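# Place the axle into the empty green saddle

## Task

Put the axle into the green saddle that is currently empty, and make sure every other object ends up standing where it was at the start. The result only counts if it holds without any robot supporting it; at the end, open the gripper and move the arm away.

## Robot and tools

Setup: four identical i2rt Big YAM arms named arm1, arm2, arm3 and arm4 work in a physics simulator. Each has six revolute joints, a two-finger gripper and a wrist camera. When joints 1 and 6 are 0 and the hand is level and pointing forward, the wrist camera rides on top of the hand and looks toward the fingertips. The hand reaches about 1.0 m from the joint1 axis. A fixed room camera, cam_high, also watches. A loose object may occasionally get a brief shove from outside.

Frames: all poses live in a single shared scene frame whose origin is on the floor, with +z up. The point named hand lies midway between the fingertips (URDF link pinch). The hand's z axis runs along the fingers, and the fingers open and close along its y axis. Foot poses are never printed.

execute_actions(actions, cameras): actions is a list holding exactly one action, or an empty list, which just returns state and images. An action is an object keyed by robot name ("arm1" to "arm4"), and each name has a "joints" object. Each joint is named separately and takes an absolute target, not an offset:
- joint1_rad, -2.879 to 2.879 rad. Base yaw; positive is counter-clockwise seen from above.
- joint2_rad, 0 to 3.141 rad. Shoulder; 0 is the upper arm level and pointing backward, positive lifts it up and over to the front.
- joint3_rad, 0 to 3.019 rad. Elbow; 0 is folded, positive opens it.
- joint4_rad, -1.692 to 1.57 rad. Hand pitch; positive tips the fingers up.
- joint5_rad, -1.57 to 1.57 rad. Sideways swing; positive goes to the arm's right.
- joint6_rad, -2.094 to 2.094 rad. Roll; positive is clockwise viewed from behind the hand.
- gripper_m, 0 to 0.093 m. Fingertip gap; each finger pad pushes with at most about 50-62 N.
The tolerances for counting a joint as reached are ±0.045, 0.14, 0.09, 0.055, 0.03, 0.035 rad and 0.003 m. Every motion in an action starts at the same moment, but joints move at different speeds, so the hand can sweep a wide path. No action runs longer than 15 s. A joint or arm you leave out may keep pushing toward an older target. An unknown key or an out-of-range value rejects the whole call, and nothing moves. cameras accepts a list of arm1_cam_wrist, arm2_cam_wrist, arm3_cam_wrist, arm4_cam_wrist, cam_high or "all". Omitting it or passing null means all cameras; [] means none. The "pictures" line gives the image order.

wait(seconds): 0 to 10 s with no new command, returning the same output as an empty action.
zoom_image(camera, region): gives a closer view of [x0,y0,x1,y1] in pixels of that camera's latest full image, at most 504x504. Images are 672x504 with (0,0) at the top-left.
read_manual(section): returns only the licence texts.
finished_scene(scene): ends scene 1 or 2 for good and reports whether the goal was met. The next scene's task arrives in its result. Sending a reply with no tool call ends all remaining scenes.

Results: joint_positions gives the current joint values. joint_status explains how each commanded motion ended. "off_target" means the joint stopped short and may still be pushing. "contact_stop" or "time_out" means it holds where it stopped. After a time_out the joint may still push toward a target near its current position, and on_its_own lists this; to relieve it, send the reported position back as the target. "joint command not followed" (with a "cause:" line) means the self/inter-arm clearance check blocked that arm's joints. Its gripper command still runs, the blocked joints show "not_followed", and they may be retried on later actions. on_its_own lists whatever this call did not command, and "held at" is the held target, not the actual position. Joint torques are raw drive outputs with offsets and noise, so they are weak evidence of contact. A target very near the current position may not move the joint. A joint carrying a load slowly sags.

Camera calibration: the prompt supplies K, distortion and T_world_to_cam (scene to camera, metres) for each camera. The actual cameras can differ by a few degrees and millimetres. Wrist camera poses are computed from joint readings, so their error is larger.

Cautions: the arms do not stop when they touch something and can push hard. Two arms pressing hard against each other fails the task and ends the run, and a hard collision may do the same. The clearance check can react too late and ignores fingers, gripper housings and wrist cameras. Sustained pushing or carrying heats motors. MOTOR HOT appears at 85 °C. At 100 °C an OVER-TEMPERATURE FAULT releases that arm, which drops together with whatever it holds, and joints report limit_stop_at_motor_heat (send the targets again). Knocking anything off the work area or onto the floor fails the task. If one result reports a stop, any later execute_actions, wait and finished_scene calls in that same reply are skipped. Before finishing, leave the axle resting in the saddle, open the gripper, and pull the arm clear.

Each tool is called after "Request:" by a JSON object that holds its "fn" and its "kwargs".

## Session

I'll start by looking at the current state and images.

Request:
{"fn": "execute_actions", "kwargs": {"actions": []}}

Scene clock: 0.00 s.
Joint torques (N m, as the arm reports them, + toward a larger angle): no reading
Motor temperatures (°C, as the motors report them): arm1=[20 21 22 19 20 21] | arm2=[19 20 19 19 21 23] | arm3=[19 22 20 20 18 22] | arm4=[22 19 19 22 20 21]
arm1.joint_positions: joint1_rad=+0.683 joint2_rad=+0.484 joint3_rad=+1.430 joint4_rad=-1.479 joint5_rad=+0.007 joint6_rad=-0.100 gripper_m=+0.095
arm1.joint_status: not commanded
arm1.hand: x=-0.5397 y=+0.2323 z=+1.3280 quat_wxyz=(-0.441, -0.316, -0.809, +0.224) (m; scene frame)
arm2.joint_positions: joint1_rad=+0.697 joint2_rad=+0.547 joint3_rad=+1.414 joint4_rad=-1.305 joint5_rad=+0.227 joint6_rad=+0.116 gripper_m=+0.095
arm2.joint_status: not commanded
arm2.hand: x=-0.7427 y=-0.1771 z=+1.3558 quat_wxyz=(-0.287, +0.711, -0.445, -0.462) (m; scene frame)
arm3.joint_positions: joint1_rad=+0.699 joint2_rad=+0.461 joint3_rad=+1.413 joint4_rad=-1.177 joint5_rad=+0.060 joint6_rad=-0.404 gripper_m=+0.095
arm3.joint_status: not commanded
arm3.hand: x=+0.7405 y=+0.2185 z=+1.4512 quat_wxyz=(-0.488, -0.199, -0.751, +0.397) (m; scene frame)
arm4.joint_positions: joint1_rad=+0.884 joint2_rad=+0.632 joint3_rad=+1.380 joint4_rad=-1.222 joint5_rad=-0.025 joint6_rad=-0.273 gripper_m=+0.095
arm4.joint_status: not commanded
arm4.hand: x=+0.4423 y=-0.1880 z=+1.3352 quat_wxyz=(-0.232, +0.836, -0.173, -0.467) (m; scene frame)
pictures: arm1_cam_wrist, arm2_cam_wrist, arm3_cam_wrist, arm4_cam_wrist, cam_high
Images, in order (width x height): arm1_cam_wrist 672x504, arm2_cam_wrist 672x504, arm3_cam_wrist 672x504, arm4_cam_wrist 672x504, cam_high 672x504.

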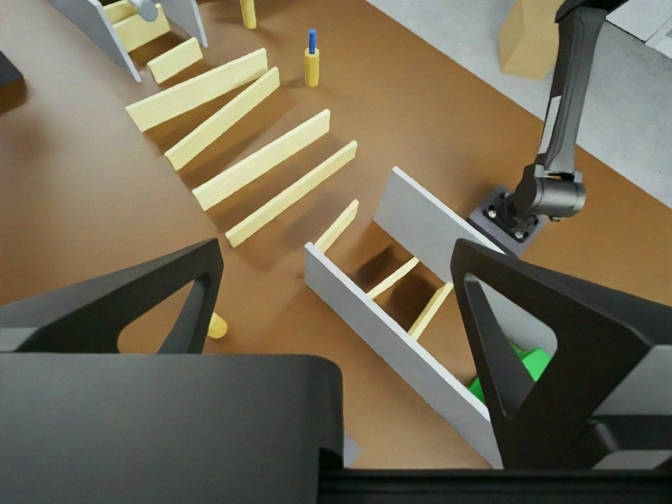

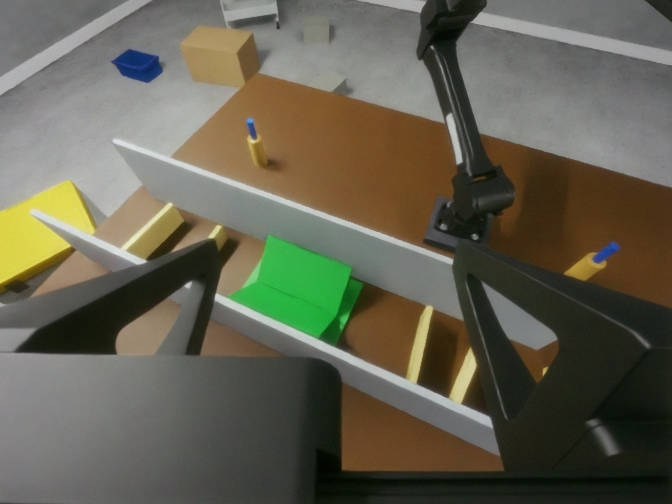

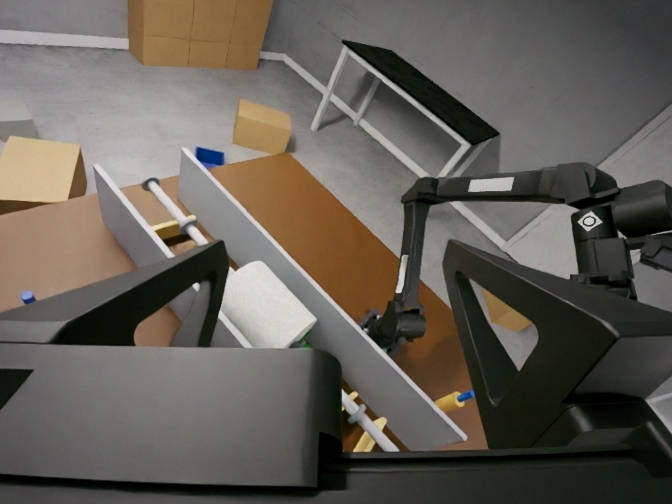

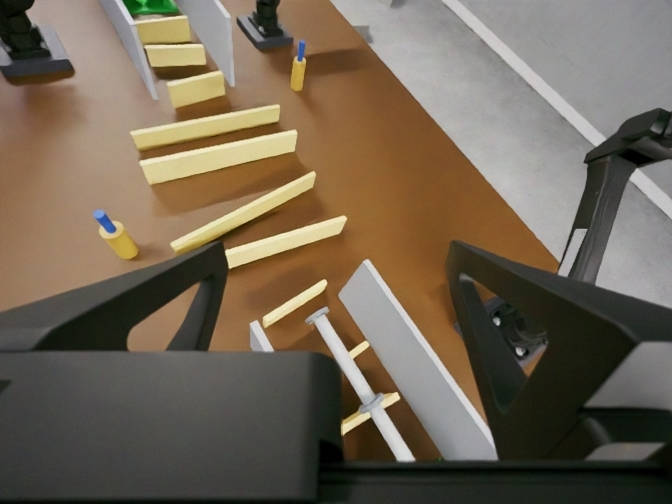

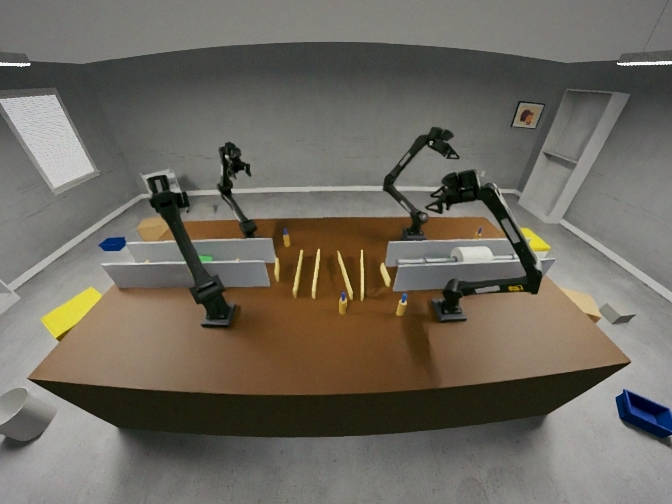

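Request:
{"fn": "zoom_image", "kwargs": {"camera": "cam_high", "region": [330, 120, 630, 345]}}

Request:
{"fn": "zoom_image", "kwargs": {"camera": "cam_high", "region": [80, 120, 380, 345]}}

Request:
{"fn": "zoom_image", "kwargs": {"camera": "arm3_cam_wrist", "region": [0, 130, 480, 490]}}

Region (330, 120, 630, 345) of cam_high's 672x504 image, scaled by 1.680, with more detail than that image has; it fills the top 378 rows of this view, and the rest is white.

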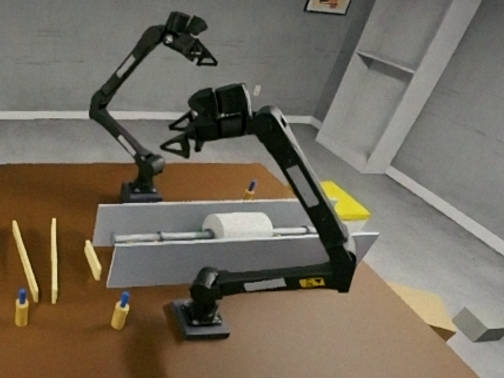

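Region (80, 120, 380, 345) of cam_high's 672x504 image, scaled by 1.680, with more detail than that image has; it fills the top 378 rows of this view, and the rest is white.

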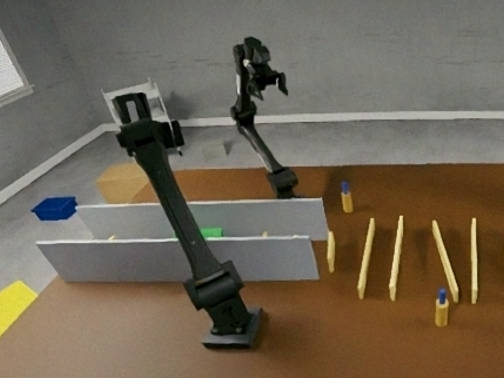

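Region (0, 130, 480, 490) of arm3_cam_wrist's 672x504 image, scaled by 1.050, with more detail than that image has; it fills the top 378 rows of this view, and the rest is white.

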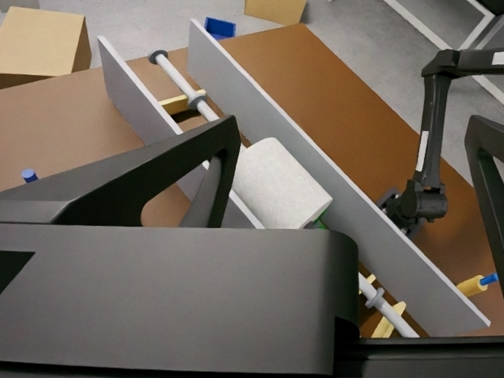

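Request:
{"fn": "zoom_image", "kwargs": {"camera": "cam_high", "region": [375, 220, 565, 320]}}

Request:
{"fn": "zoom_image", "kwargs": {"camera": "arm4_cam_wrist", "region": [200, 200, 520, 480]}}

Request:
{"fn": "zoom_image", "kwargs": {"camera": "arm2_cam_wrist", "region": [20, 100, 520, 460]}}

Region (375, 220, 565, 320) of cam_high's 672x504 image, scaled by 2.653, with more detail than that image has; it fills the top 265 rows of this view, and the rest is white.

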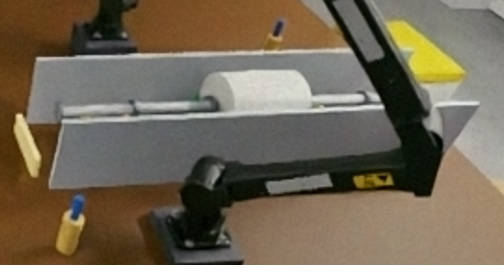

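Region (200, 200, 520, 480) of arm4_cam_wrist's 672x504 image, scaled by 1.575, with more detail than that image has; it fills the top 441 rows of this view, and the rest is white.

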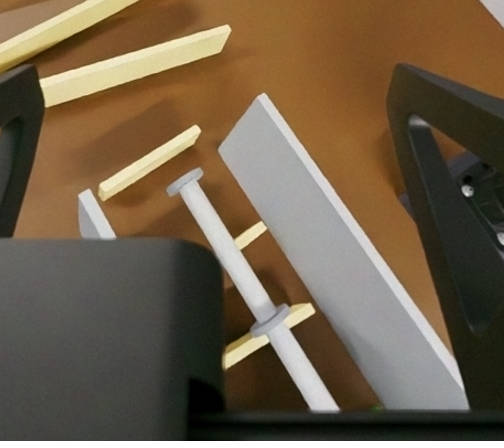

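Region (20, 100, 520, 460) of arm2_cam_wrist's 672x504 image, scaled by 1.008, with more detail than that image has; it fills the top 363 rows of this view, and the rest is white.

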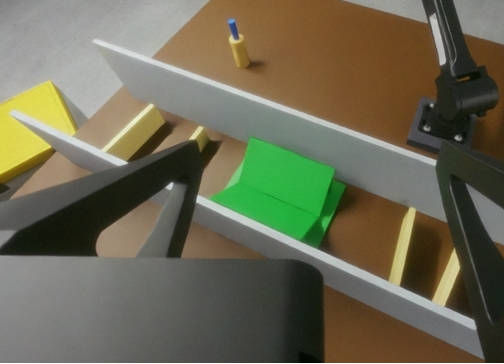

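Request:
{"fn": "zoom_image", "kwargs": {"camera": "cam_high", "region": [95, 220, 295, 330]}}

Request:
{"fn": "zoom_image", "kwargs": {"camera": "cam_high", "region": [255, 220, 425, 325]}}

Request:
{"fn": "zoom_image", "kwargs": {"camera": "arm1_cam_wrist", "region": [0, 0, 500, 440]}}

Region (95, 220, 295, 330) of cam_high's 672x504 image, scaled by 2.520, with more detail than that image has; it fills the top 277 rows of this view, and the rest is white.

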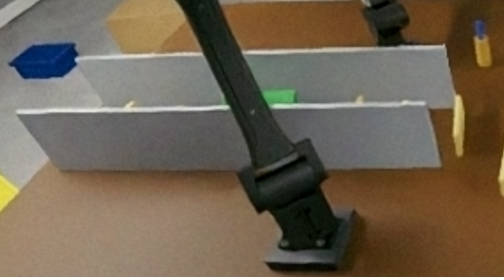

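Region (255, 220, 425, 325) of cam_high's 672x504 image, scaled by 2.965, with more detail than that image has; it fills the top 311 rows of this view, and the rest is white.

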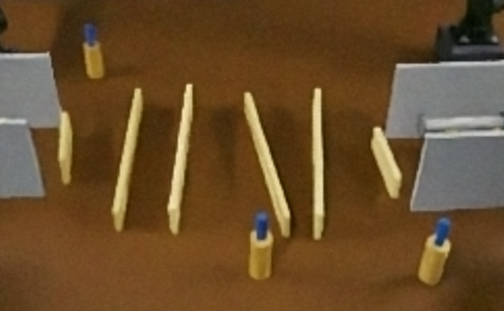

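Region (0, 0, 500, 440) of arm1_cam_wrist's 672x504 image, scaled by 1.008, with more detail than that image has; it fills the top 444 rows of this view, and the rest is white.

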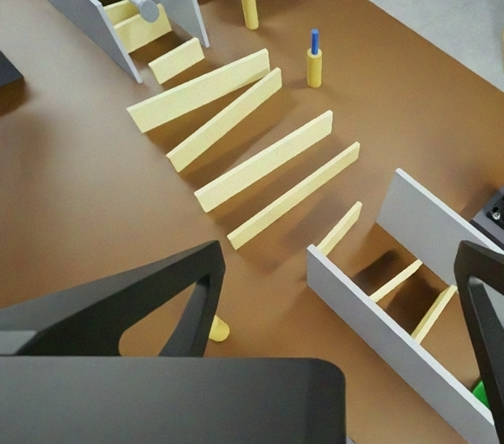

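Request:
{"fn": "execute_actions", "kwargs": {"actions": [{"arm1": {"joints": {"joint1_rad": -0.340, "joint3_rad": 1.169, "joint4_rad": -1.528, "joint5_rad": -0.334, "joint6_rad": -1.874, "gripper_m": 0.08}}, "arm2": {"joints": {"joint1_rad": 1.121, "joint2_rad": 1.0, "joint3_rad": 2.482, "joint4_rad": -1.623, "joint5_rad": 0.314, "joint6_rad": -0.466, "gripper_m": 0.07}}, "arm3": {"joints": {"joint1_rad": 0.258, "joint3_rad": 1.218, "joint4_rad": -1.362, "joint5_rad": 0.338, "joint6_rad": 1.816, "gripper_m": 0.08}}, "arm4": {"joints": {"joint1_rad": -1.195, "joint2_rad": 1.0, "joint3_rad": 2.344, "joint4_rad": -1.591, "joint5_rad": -0.325, "joint6_rad": 0.37, "gripper_m": 0.07}}}], "cameras": ["cam_high"]}}

Scene clock: 16.63 s.
Joint torques (N m, as the arm reports them, + toward a larger angle): arm1=[-1.83  1.1   7.84  1.01 -0.4  -0.08] | arm2=[-0.35  4.18  2.01  2.02  0.06 -0.14] | arm3=[-1.3   3.4   7.77  1.62  0.25 -0.03] | arm4=[-1.58  2.14  3.57  1.45 -0.04  0.13]
Motor temperatures (°C, as the motors report them): arm1=[20 21 24 19 20 21] | arm2=[19 20 21 19 21 23] | arm3=[19 22 22 21 18 22] | arm4=[22 19 22 22 20 21]
arm1.joint_positions: joint1_rad=-0.335 joint2_rad=+0.486 joint3_rad=+1.171 joint4_rad=-1.522 joint5_rad=-0.330 joint6_rad=-1.859 gripper_m=+0.080
arm1.joint_status: all done
arm1.hand: x=-0.6366 y=+0.1666 z=+1.2091 quat_wxyz=(-0.048, +0.060, -0.921, +0.381) (m; scene frame)
arm2.joint_positions: joint1_rad=+1.110 joint2_rad=+1.008 joint3_rad=+2.480 joint4_rad=-1.610 joint5_rad=+0.312 joint6_rad=-0.457 gripper_m=+0.070
arm2.joint_status: all done
arm2.hand: x=-0.7560 y=-0.2428 z=+1.6156 quat_wxyz=(-0.393, +0.745, -0.097, -0.531) (m; scene frame)
arm3.joint_positions: joint1_rad=+0.270 joint2_rad=+0.468 joint3_rad=+1.209 joint4_rad=-1.349 joint5_rad=+0.336 joint6_rad=+1.807 gripper_m=+0.080
arm3.joint_status: all done
arm3.hand: x=+0.6323 y=+0.1590 z=+1.3204 quat_wxyz=(-0.486, -0.871, +0.068, +0.029) (m; scene frame)
arm4.joint_positions: joint1_rad=-1.184 joint2_rad=+1.007 joint3_rad=+2.344 joint4_rad=-1.570 joint5_rad=-0.324 joint6_rad=+0.359 gripper_m=+0.070
arm4.joint_status: all done
arm4.hand: x=+0.8029 y=-0.2247 z=+1.5820 quat_wxyz=(-0.525, +0.108, -0.774, -0.338) (m; scene frame)
pictures: cam_high
Images, in order (width x height): cam_high 672x504.

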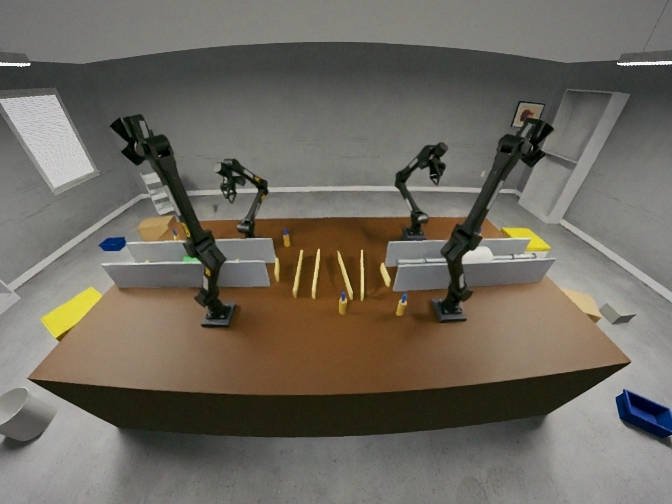

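Request:
{"fn": "execute_actions", "kwargs": {"actions": [{"arm1": {"joints": {"joint2_rad": 1.30}}, "arm2": {"joints": {"joint2_rad": 2.24}}, "arm3": {"joints": {"joint2_rad": 1.50}}, "arm4": {"joints": {"joint2_rad": 2.16}}}]}}

Scene clock: 18.77 s.
Joint torques (N m, as the arm reports them, + toward a larger angle): arm1=[-2.31 -9.15  8.57 -0.22 -0.49 -0.13] | arm2=[ -0.79 -23.36   9.89   0.56   0.25  -0.14] | arm3=[ -1.29 -10.82   8.49  -0.14   0.4    0.06] | arm4=[ -1.79 -21.55  11.76   0.1   -0.22   0.12]
Motor temperatures (°C, as the motors report them): arm1=[20 21 24 19 20 21] | arm2=[19 21 22 19 21 23] | arm3=[19 22 22 21 18 22] | arm4=[22 19 22 22 20 21]
arm1.joint_positions: joint1_rad=-0.335 joint2_rad=+1.301 joint3_rad=+1.171 joint4_rad=-1.522 joint5_rad=-0.331 joint6_rad=-1.860 gripper_m=+0.080
arm1.joint_status: all done
arm1.hand: x=-0.6846 y=+0.0015 z=+1.0033 quat_wxyz=(-0.170, -0.005, -0.985, +0.006) (m; scene frame)
arm2.joint_positions: joint1_rad=+1.110 joint2_rad=+2.220 joint3_rad=+2.446 joint4_rad=-1.612 joint5_rad=+0.312 joint6_rad=-0.457 gripper_m=+0.070
arm2.joint_status: all done
arm2.hand: x=-1.2668 y=+0.0100 z=+1.0234 quat_wxyz=(-0.182, +0.983, -0.011, -0.012) (m; scene frame)
arm3.joint_positions: joint1_rad=+0.270 joint2_rad=+1.501 joint3_rad=+1.209 joint4_rad=-1.349 joint5_rad=+0.336 joint6_rad=+1.808 gripper_m=+0.080
arm3.joint_status: all done
arm3.hand: x=+0.6908 y=-0.0606 z=+1.0067 quat_wxyz=(-0.016, -0.985, -0.017, +0.169) (m; scene frame)
arm4.joint_positions: joint1_rad=-1.184 joint2_rad=+2.134 joint3_rad=+2.314 joint4_rad=-1.575 joint5_rad=-0.324 joint6_rad=+0.360 gripper_m=+0.070
arm4.joint_status: all done
arm4.hand: x=+1.2691 y=-0.0404 z=+1.0262 quat_wxyz=(-0.022, +0.023, -0.983, -0.179) (m; scene frame)
pictures: arm1_cam_wrist, arm2_cam_wrist, arm3_cam_wrist, arm4_cam_wrist, cam_high
camera_calibration (this result's frames):
arm1_cam_wrist: T_world_to_cam=[[-0.0106395, -0.999835, 0.014693, -0.01991], [-0.954143, 0.0145472, 0.298999, -0.946152], [-0.299163, -0.010838, -0.95414, 0.87619], [0, 0, 0, 1]] pos_world=[-0.640852, 0.0033533, 1.1192]
arm2_cam_wrist: T_world_to_cam=[[0.018449, 0.935808, 0.352026, -0.343418], [0.826772, -0.212268, 0.520952, 0.525738], [0.562235, 0.281434, -0.777616, 1.62983], [0, 0, 0, 1]] pos_world=[-1.34468, -0.02572, 1.11439]
arm3_cam_wrist: T_world_to_cam=[[-0.0198493, 0.999672, -0.016187, 0.0935721], [0.96641, 0.0233331, 0.255943, -0.917241], [0.256236, -0.010563, -0.966556, 0.917958], [0, 0, 0, 1]] pos_world=[0.653075, -0.0624429, 1.12353]
arm4_cam_wrist: T_world_to_cam=[[0.0606995, -0.93626, -0.346025, 0.241027], [-0.82673, -0.24141, 0.508172, 0.520568], [-0.559314, 0.255224, -0.788688, 1.6573], [0, 0, 0, 1]] pos_world=[1.34269, -0.0716489, 1.12596]
Images, in order (width x height): arm1_cam_wrist 672x504, arm2_cam_wrist 672x504, arm3_cam_wrist 672x504, arm4_cam_wrist 672x504, cam_high 672x504.

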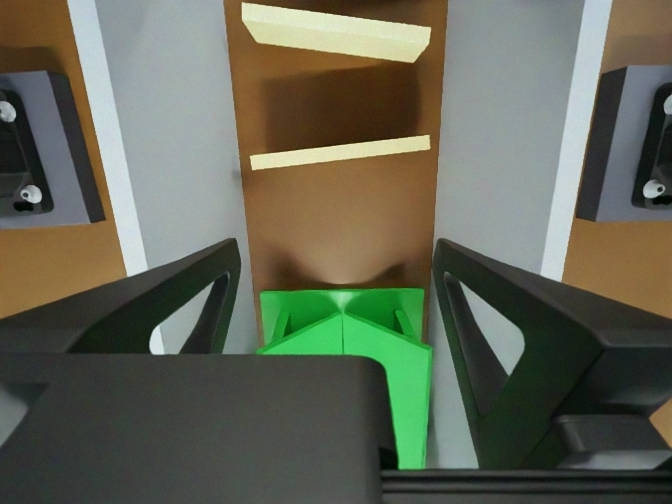

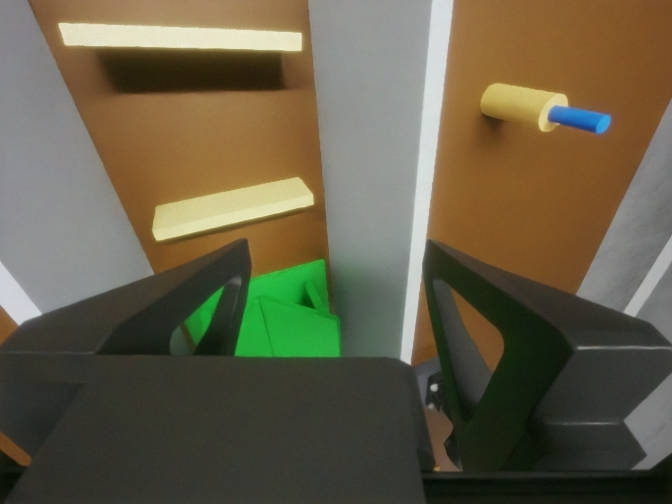

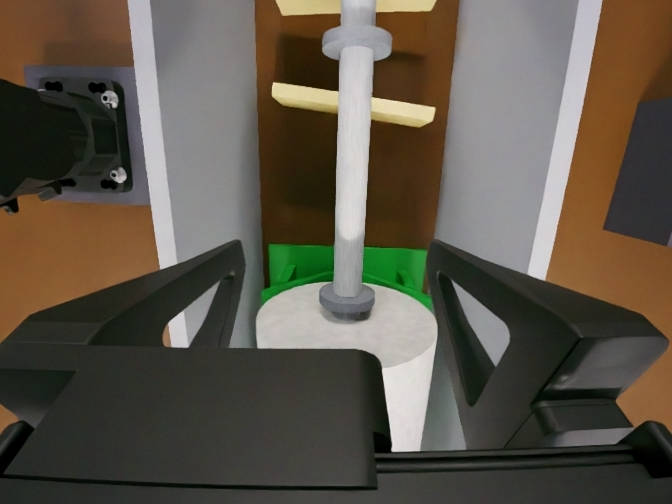

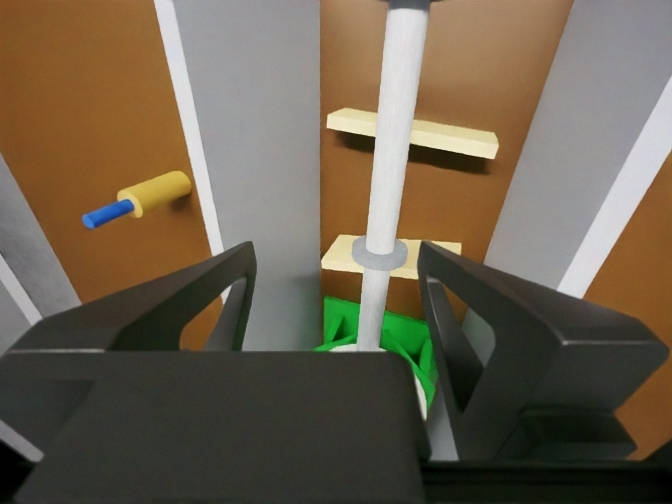

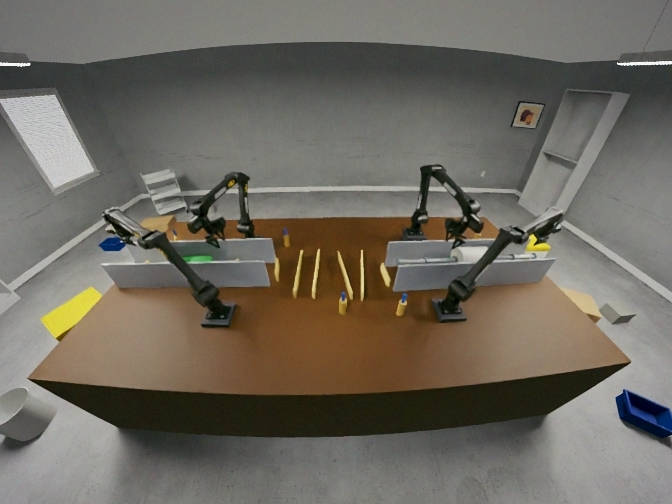

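Request:
{"fn": "zoom_image", "kwargs": {"camera": "arm3_cam_wrist", "region": [220, 0, 480, 360]}}

Request:
{"fn": "zoom_image", "kwargs": {"camera": "arm4_cam_wrist", "region": [230, 0, 530, 400]}}

Region (220, 0, 480, 360) of arm3_cam_wrist's 672x504 image, scaled by 1.400, with more detail than that image has.

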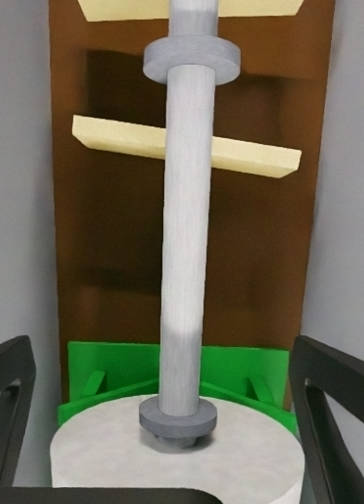

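Region (230, 0, 530, 400) of arm4_cam_wrist's 672x504 image, scaled by 1.260, with more detail than that image has; it fills the left 378 columns of this view, and the rest is white.

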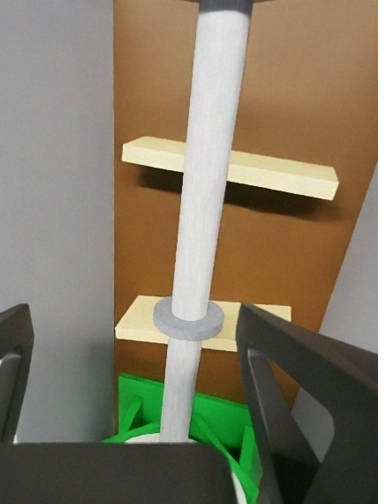

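Request:
{"fn": "zoom_image", "kwargs": {"camera": "arm1_cam_wrist", "region": [200, 0, 480, 470]}}

Request:
{"fn": "zoom_image", "kwargs": {"camera": "arm2_cam_wrist", "region": [20, 0, 460, 380]}}

Region (200, 0, 480, 470) of arm1_cam_wrist's 672x504 image, scaled by 1.072, with more detail than that image has; it fills the left 300 columns of this view, and the rest is white.

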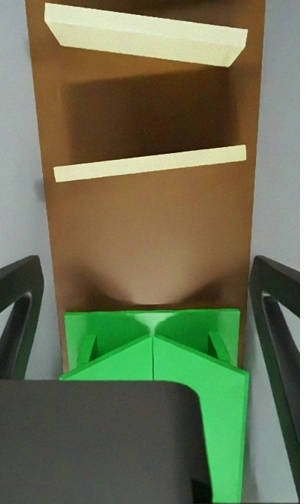

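Region (20, 0, 460, 380) of arm2_cam_wrist's 672x504 image, scaled by 1.145, with more detail than that image has; it fills the top 435 rows of this view, and the rest is white.

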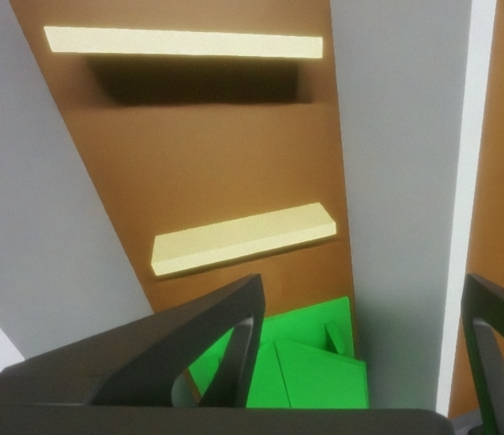

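Request:
{"fn": "execute_actions", "kwargs": {"actions": [{"arm1": {"joints": {"joint2_rad": 0.8}}, "arm2": {"joints": {"joint2_rad": 1.3}}, "arm3": {"joints": {"joint1_rad": 0.204, "joint2_rad": 1.563, "joint3_rad": 1.041, "joint4_rad": -1.097, "joint5_rad": 0.345, "joint6_rad": 1.770}}, "arm4": {"joints": {"joint1_rad": -1.201, "joint2_rad": 2.115, "joint3_rad": 2.044, "joint4_rad": -1.343, "joint5_rad": -0.331, "joint6_rad": 0.341}}}], "cameras": ["arm3_cam_wrist", "arm4_cam_wrist", "cam_high"]}}

Scene clock: 26.47 s.
Joint torques (N m, as the arm reports them, + toward a larger angle): arm1=[-1.71 -2.55  8.96  0.72 -0.44 -0.06] | arm2=[-0.54 -2.29  4.95  1.98  0.11 -0.14] | arm3=[ -0.8  -11.27   7.71   1.07   0.39  -0.16] | arm4=[ -2.   -23.49   9.45   1.74  -0.28  -0.09]
Motor temperatures (°C, as the motors report them): arm1=[20 22 25 19 20 21] | arm2=[19 22 23 19 21 23] | arm3=[19 23 23 20 19 22] | arm4=[22 21 23 22 20 21]
arm1.joint_positions: joint1_rad=-0.335 joint2_rad=+0.793 joint3_rad=+1.171 joint4_rad=-1.522 joint5_rad=-0.331 joint6_rad=-1.860 gripper_m=+0.080
arm1.joint_status: all done
arm1.hand: x=-0.6601 y=+0.0857 z=+1.1488 quat_wxyz=(-0.096, +0.036, -0.964, +0.244) (m; scene frame)
arm2.joint_positions: joint1_rad=+1.110 joint2_rad=+1.291 joint3_rad=+2.467 joint4_rad=-1.613 joint5_rad=+0.312 joint6_rad=-0.458 gripper_m=+0.070
arm2.joint_status: all done
arm2.hand: x=-0.9306 y=-0.1576 z=+1.5464 quat_wxyz=(-0.354, +0.833, -0.078, -0.418) (m; scene frame)
arm3.joint_positions: joint1_rad=+0.208 joint2_rad=+1.568 joint3_rad=+1.032 joint4_rad=-1.111 joint5_rad=+0.344 joint6_rad=+1.778 gripper_m=+0.080
arm3.joint_status: all done
arm3.hand: x=+0.6617 y=-0.0517 z=+0.9180 quat_wxyz=(-0.006, -0.985, -0.001, +0.173) (m; scene frame)
arm4.joint_positions: joint1_rad=-1.189 joint2_rad=+2.103 joint3_rad=+2.043 joint4_rad=-1.361 joint5_rad=-0.329 joint6_rad=+0.351 gripper_m=+0.070
arm4.joint_status: all done
arm4.hand: x=+1.2615 y=-0.0464 z=+0.9423 quat_wxyz=(-0.010, +0.023, -0.984, -0.177) (m; scene frame)
pictures: arm3_cam_wrist, arm4_cam_wrist, cam_high
camera_calibration (this result's frames):
arm3_cam_wrist: T_world_to_cam=[[0.0138074, 0.999903, -0.00175812, 0.0471589], [0.968653, -0.0129397, 0.24808, -0.862798], [0.248033, -0.00512835, -0.968738, 0.847476], [0, 0, 0, 1]] pos_world=[0.624899, -0.0539725, 1.03511]
arm4_cam_wrist: T_world_to_cam=[[0.0568189, -0.937594, -0.343057, 0.208883], [-0.814227, -0.242363, 0.527536, 0.52136], [-0.577759, 0.249353, -0.777186, 1.60056], [0, 0, 0, 1]] pos_world=[1.33737, -0.0768983, 1.04056]
Images, in order (width x height): arm3_cam_wrist 672x504, arm4_cam_wrist 672x504, cam_high 672x504.

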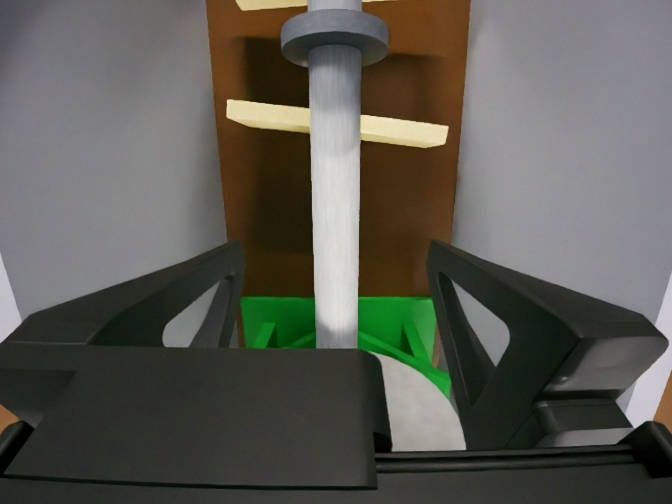

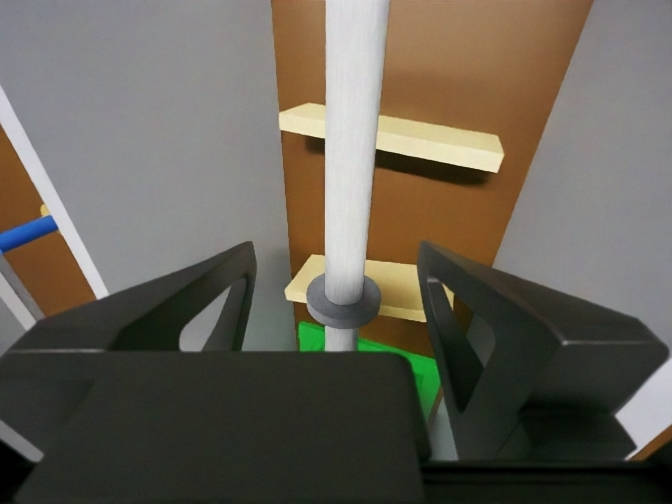

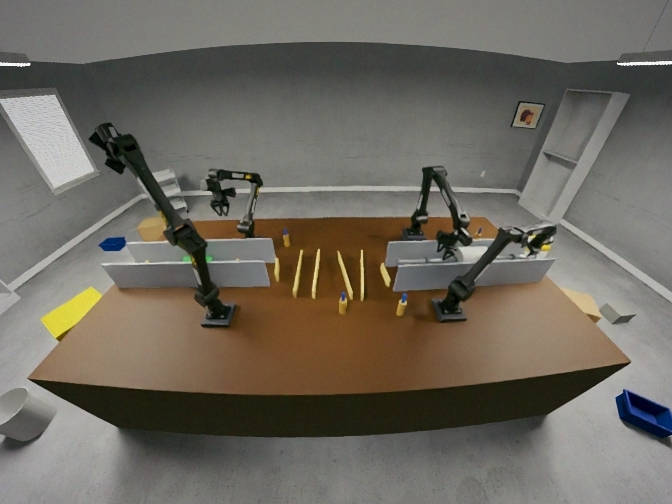

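Request:
{"fn": "execute_actions", "kwargs": {"actions": [{"arm1": {"joints": {"joint1_rad": 1.25, "joint2_rad": 1.0, "joint3_rad": 2.25, "joint4_rad": -1.45, "joint5_rad": -0.145, "joint6_rad": -0.41}}, "arm2": {"joints": {"joint1_rad": -0.712, "joint2_rad": 1.1, "joint4_rad": -1.48, "joint5_rad": -0.174, "joint6_rad": -2.05}}, "arm3": {"joints": {"joint2_rad": 1.645, "joint3_rad": 0.975, "joint4_rad": -0.943}}, "arm4": {"joints": {"joint1_rad": -1.180, "joint2_rad": 2.298, "joint3_rad": 2.214, "joint4_rad": -1.337, "joint6_rad": 0.374}}}], "cameras": ["arm3_cam_wrist", "arm4_cam_wrist", "cam_high"]}}

Scene clock: 31.77 s.
Joint torques (N m, as the arm reports them, + toward a larger angle): arm1=[-0.4  -1.29  5.49  2.03  0.04  0.22] | arm2=[-2.73  3.13  2.74  3.03 -0.13 -0.11] | arm3=[ -0.79 -11.58   6.71   1.09   0.38  -0.16] | arm4=[ -0.41 -26.29  12.75   1.31  -0.29   0.12]
Motor temperatures (°C, as the motors report them): arm1=[20 22 25 19 20 21] | arm2=[19 22 22 19 21 23] | arm3=[19 23 23 20 19 22] | arm4=[22 22 24 22 20 21]
arm1.joint_positions: joint1_rad=+1.244 joint2_rad=+0.997 joint3_rad=+2.240 joint4_rad=-1.455 joint5_rad=-0.146 joint6_rad=-0.425 gripper_m=+0.080
arm1.joint_status: all done
arm1.hand: x=-0.4093 y=+0.3060 z=+1.5727 quat_wxyz=(-0.609, +0.102, -0.770, +0.160) (m; scene frame)
arm2.joint_positions: joint1_rad=-0.699 joint2_rad=+1.103 joint3_rad=+2.479 joint4_rad=-1.495 joint5_rad=-0.173 joint6_rad=-2.040 gripper_m=+0.070
arm2.joint_status: all done
arm2.hand: x=-0.5217 y=-0.1619 z=+1.6273 quat_wxyz=(-0.591, +0.744, -0.025, +0.309) (m; scene frame)
arm3.joint_positions: joint1_rad=+0.208 joint2_rad=+1.649 joint3_rad=+0.972 joint4_rad=-0.957 joint5_rad=+0.344 joint6_rad=+1.778 gripper_m=+0.080
arm3.joint_status: all done
arm3.hand: x=+0.6624 y=-0.0551 z=+0.8671 quat_wxyz=(-0.012, -0.985, +0.000, +0.172) (m; scene frame)
arm4.joint_positions: joint1_rad=-1.189 joint2_rad=+2.294 joint3_rad=+2.173 joint4_rad=-1.350 joint5_rad=-0.329 joint6_rad=+0.363 gripper_m=+0.070
arm4.joint_status: all done
arm4.hand: x=+1.2958 y=-0.0332 z=+0.8650 quat_wxyz=(+0.014, +0.013, -0.985, -0.169) (m; scene frame)
pictures: arm3_cam_wrist, arm4_cam_wrist, cam_high
camera_calibration (this result's frames):
arm3_cam_wrist: T_world_to_cam=[[0.0134743, 0.999807, -0.0143043, 0.06157], [0.968017, -0.00945906, 0.250705, -0.85256], [0.250521, -0.0172249, -0.967958, 0.794952], [0, 0, 0, 1]] pos_world=[0.625311, -0.0559295, 0.984102]
arm4_cam_wrist: T_world_to_cam=[[0.0293966, -0.9442, -0.328059, 0.215174], [-0.789242, -0.223324, 0.572035, 0.523042], [-0.613379, 0.242102, -0.751767, 1.58088], [0, 0, 0, 1]] pos_world=[1.37616, -0.0627591, 0.959845]
Images, in order (width x height): arm3_cam_wrist 672x504, arm4_cam_wrist 672x504, cam_high 672x504.

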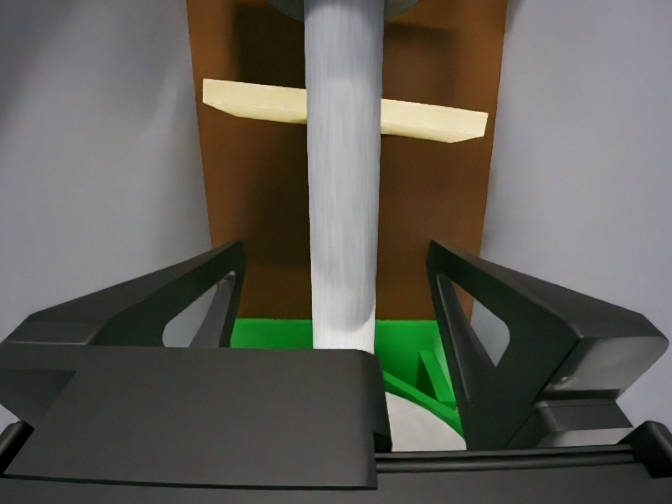

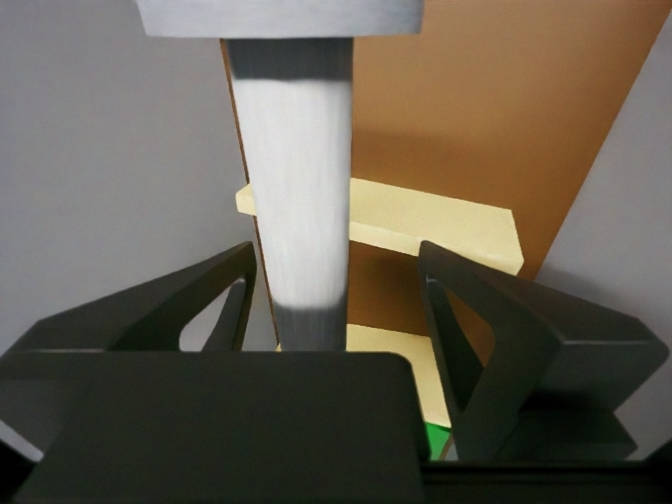

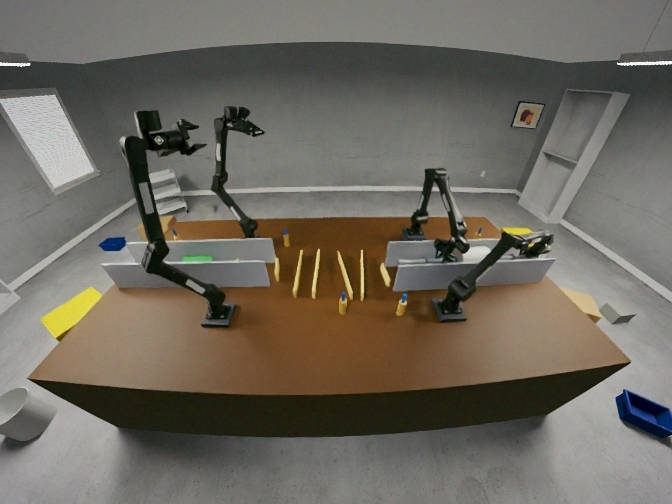

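Request:
{"fn": "execute_actions", "kwargs": {"actions": [{"arm3": {"joints": {"joint3_rad": 0.968, "gripper_m": 0.0}}, "arm4": {"joints": {"joint1_rad": -1.165, "gripper_m": 0.0}}, "arm2": {"joints": {"joint2_rad": 1.6, "joint3_rad": 2.2}}}], "cameras": ["arm3_cam_wrist", "arm4_cam_wrist"]}}

Scene clock: 34.23 s.
Joint torques (N m, as the arm reports them, + toward a larger angle): arm1=[-1.11 -0.67  5.46  2.27 -0.02  0.18] | arm2=[ -2.85 -12.84   8.49   2.1   -0.27  -0.13] | arm3=[ -0.8  -11.49   6.56   0.99   0.33  -0.04] | arm4=[  0.04 -26.04  12.27   1.    -0.12   0.06]
Motor temperatures (°C, as the motors report them): arm1=[20 22 25 19 20 21] | arm2=[19 22 23 19 21 23] | arm3=[19 23 23 20 19 22] | arm4=[22 23 25 22 20 21]
arm1.joint_positions: joint1_rad=+1.244 joint2_rad=+0.997 joint3_rad=+2.240 joint4_rad=-1.455 joint5_rad=-0.146 joint6_rad=-0.425 gripper_m=+0.080
arm1.joint_status: not commanded
arm1.hand: x=-0.4093 y=+0.3060 z=+1.5727 quat_wxyz=(-0.609, +0.102, -0.770, +0.160) (m; scene frame)
arm2.joint_positions: joint1_rad=-0.699 joint2_rad=+1.591 joint3_rad=+2.179 joint4_rad=-1.486 joint5_rad=-0.173 joint6_rad=-2.041 gripper_m=+0.070
arm2.joint_status: all done
arm2.hand: x=-0.3046 y=+0.1021 z=+1.3153 quat_wxyz=(-0.324, +0.936, -0.074, +0.114) (m; scene frame)
arm3.joint_positions: joint1_rad=+0.208 joint2_rad=+1.648 joint3_rad=+0.966 joint4_rad=-0.955 joint5_rad=+0.345 joint6_rad=+1.769 gripper_m=+0.024
arm3.joint_status: gripper_m off_target (ended at +0.024, target +0.000); the others done
arm3.hand: x=+0.6617 y=-0.0529 z=+0.8656 quat_wxyz=(-0.009, -0.985, -0.005, +0.173) (m; scene frame)
arm4.joint_positions: joint1_rad=-1.174 joint2_rad=+2.291 joint3_rad=+2.179 joint4_rad=-1.343 joint5_rad=-0.332 joint6_rad=+0.370 gripper_m=+0.023
arm4.joint_status: gripper_m off_target (ended at +0.023, target +0.000); the others done
arm4.hand: x=+1.2939 y=-0.0214 z=+0.8700 quat_wxyz=(+0.009, +0.019, -0.985, -0.173) (m; scene frame)
pictures: arm3_cam_wrist, arm4_cam_wrist
camera_calibration (this result's frames):
arm3_cam_wrist: T_world_to_cam=[[0.00512249, 0.999956, -0.00790988, 0.0592702], [0.968679, -0.00299816, 0.2483, -0.849472], [0.248265, -0.00893405, -0.968651, 0.796198], [0, 0, 0, 1]] pos_world=[0.624894, -0.0547012, 0.98263]
arm4_cam_wrist: T_world_to_cam=[[0.0419233, -0.940967, -0.335893, 0.218645], [-0.793788, -0.23553, 0.560737, 0.536845], [-0.606748, 0.24312, -0.756802, 1.57644], [0, 0, 0, 1]] pos_world=[1.37348, -0.0510841, 0.965467]
Images, in order (width x height): arm3_cam_wrist 672x504, arm4_cam_wrist 672x504.

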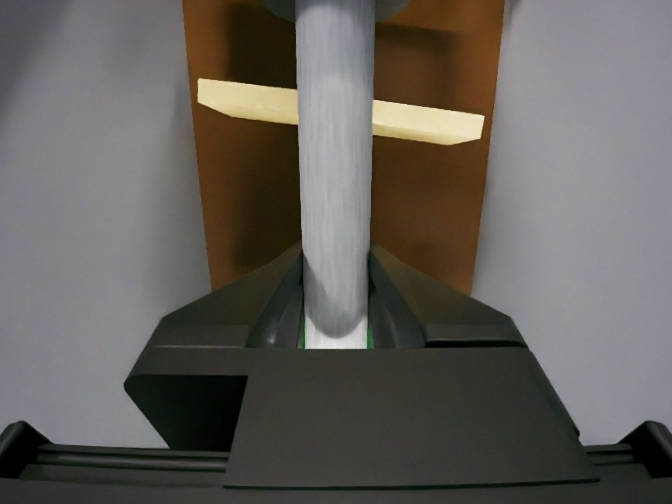

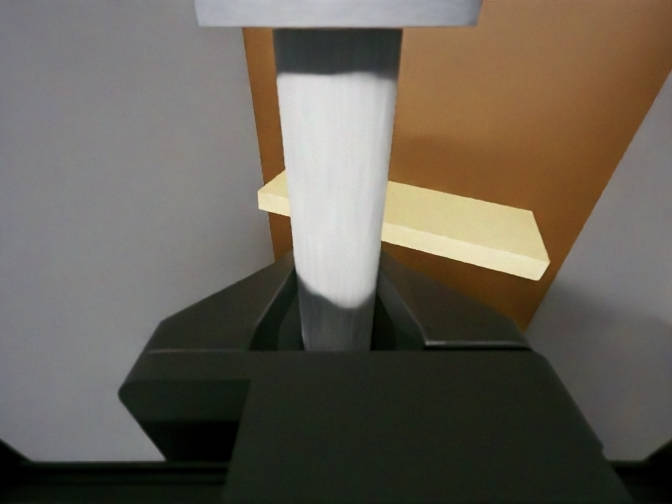

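Request:
{"fn": "execute_actions", "kwargs": {"actions": []}}

Scene clock: 35.03 s.
Joint torques (N m, as the arm reports them, + toward a larger angle): arm1=[-1.3  -1.4   5.68  2.22  0.    0.22] | arm2=[ -2.98 -12.78   8.23   2.11  -0.28  -0.13] | arm3=[ -0.73 -11.51   6.57   1.01   0.34  -0.04] | arm4=[ -0.22 -25.91  12.24   1.08  -0.13   0.06]
Motor temperatures (°C, as the motors report them): arm1=[20 22 25 19 20 21] | arm2=[19 22 23 19 21 23] | arm3=[19 23 23 20 19 22] | arm4=[22 23 25 22 20 21]
arm1.joint_positions: joint1_rad=+1.244 joint2_rad=+0.997 joint3_rad=+2.240 joint4_rad=-1.455 joint5_rad=-0.146 joint6_rad=-0.425 gripper_m=+0.080
arm1.joint_status: not commanded
arm1.hand: x=-0.4093 y=+0.3060 z=+1.5727 quat_wxyz=(-0.609, +0.102, -0.770, +0.160) (m; scene frame)
arm2.joint_positions: joint1_rad=-0.699 joint2_rad=+1.591 joint3_rad=+2.179 joint4_rad=-1.486 joint5_rad=-0.173 joint6_rad=-2.041 gripper_m=+0.070
arm2.joint_status: all done
arm2.hand: x=-0.3046 y=+0.1021 z=+1.3153 quat_wxyz=(-0.324, +0.936, -0.074, +0.114) (m; scene frame)
arm3.joint_positions: joint1_rad=+0.208 joint2_rad=+1.648 joint3_rad=+0.966 joint4_rad=-0.955 joint5_rad=+0.345 joint6_rad=+1.769 gripper_m=+0.024
arm3.joint_status: gripper_m off_target (ended at +0.024, target +0.000); the others done
arm3.hand: x=+0.6617 y=-0.0529 z=+0.8656 quat_wxyz=(-0.009, -0.985, -0.005, +0.173) (m; scene frame)
arm4.joint_positions: joint1_rad=-1.174 joint2_rad=+2.291 joint3_rad=+2.179 joint4_rad=-1.343 joint5_rad=-0.332 joint6_rad=+0.370 gripper_m=+0.023
arm4.joint_status: gripper_m off_target (ended at +0.023, target +0.000); the others done
arm4.hand: x=+1.2939 y=-0.0214 z=+0.8700 quat_wxyz=(+0.009, +0.019, -0.985, -0.173) (m; scene frame)
pictures: arm1_cam_wrist, arm2_cam_wrist, arm3_cam_wrist, arm4_cam_wrist, cam_high
camera_calibration (this result's frames):
arm1_cam_wrist: T_world_to_cam=[[-0.0422631, -0.926407, 0.374143, -0.321661], [-0.773095, -0.206888, -0.5996, 0.696909], [0.63288, -0.314589, -0.707458, 1.59167], [0, 0, 0, 1]] pos_world=[-0.482152, 0.346914, 1.66425]
arm2_cam_wrist: T_world_to_cam=[[0.0606705, 0.785034, 0.616475, -0.869685], [0.635211, -0.506775, 0.582826, -0.511958], [0.769952, 0.356231, -0.529408, 1.01914], [0, 0, 0, 1]] pos_world=[-0.406722, 0.0602364, 1.37406]
arm3_cam_wrist: T_world_to_cam=[[0.00512249, 0.999956, -0.00790988, 0.0592702], [0.968679, -0.00299816, 0.2483, -0.849472], [0.248265, -0.00893405, -0.968651, 0.796198], [0, 0, 0, 1]] pos_world=[0.624894, -0.0547012, 0.98263]
arm4_cam_wrist: T_world_to_cam=[[0.0419233, -0.940967, -0.335893, 0.218645], [-0.793788, -0.23553, 0.560737, 0.536845], [-0.606748, 0.24312, -0.756802, 1.57644], [0, 0, 0, 1]] pos_world=[1.37348, -0.0510841, 0.965467]
Images, in order (width x height): arm1_cam_wrist 672x504, arm2_cam_wrist 672x504, arm3_cam_wrist 672x504, arm4_cam_wrist 672x504, cam_high 672x504.

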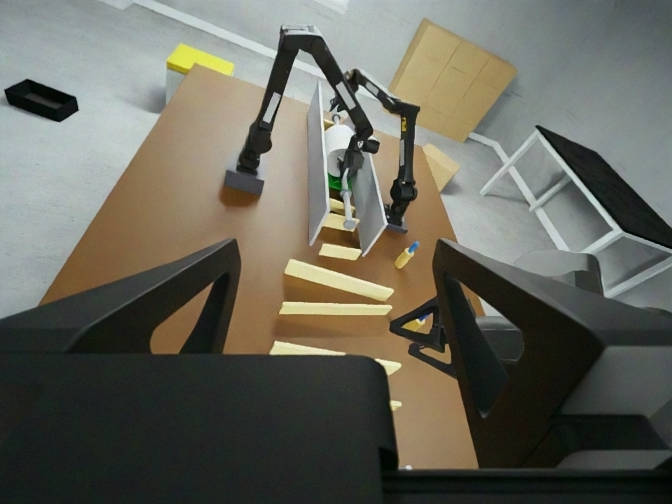

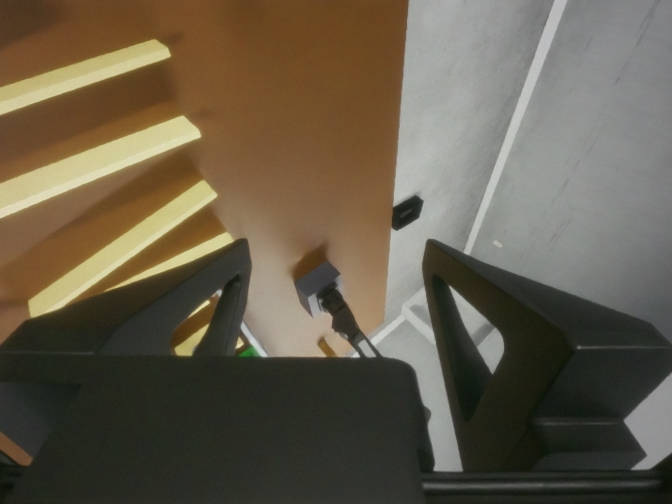

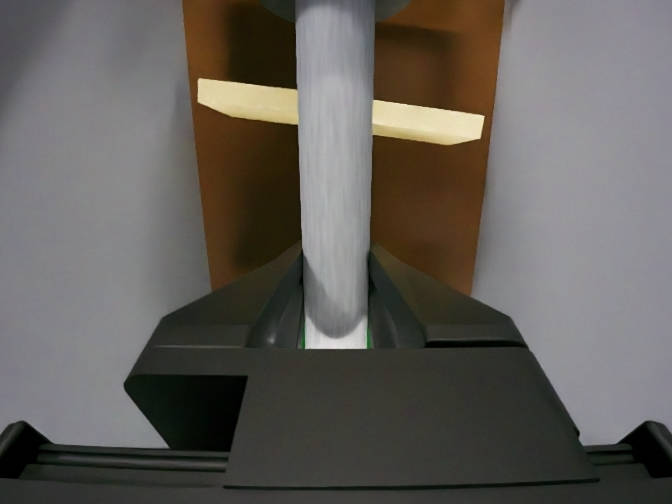

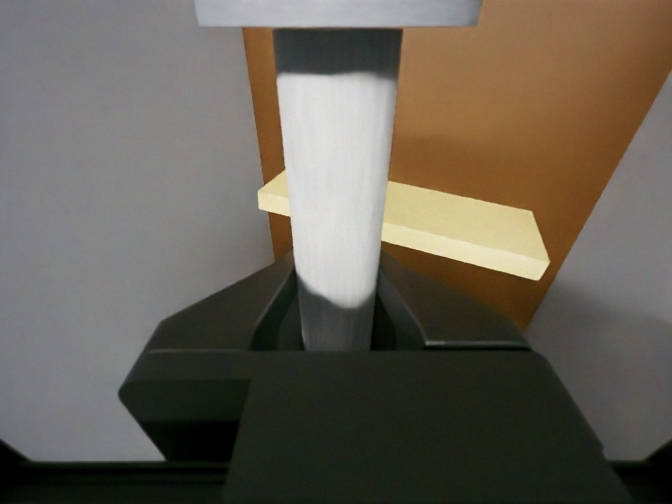

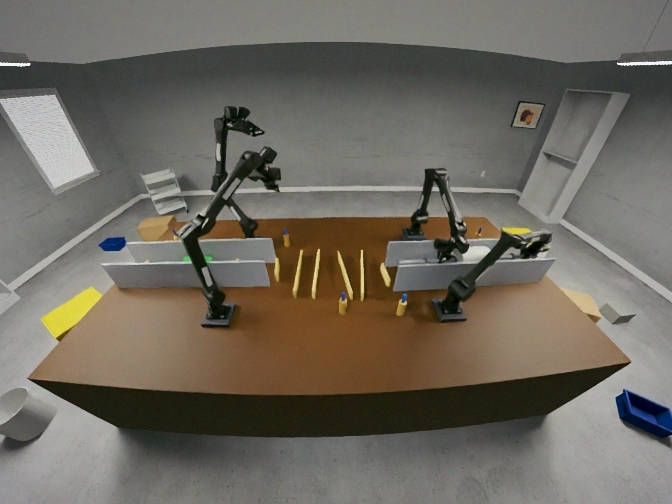

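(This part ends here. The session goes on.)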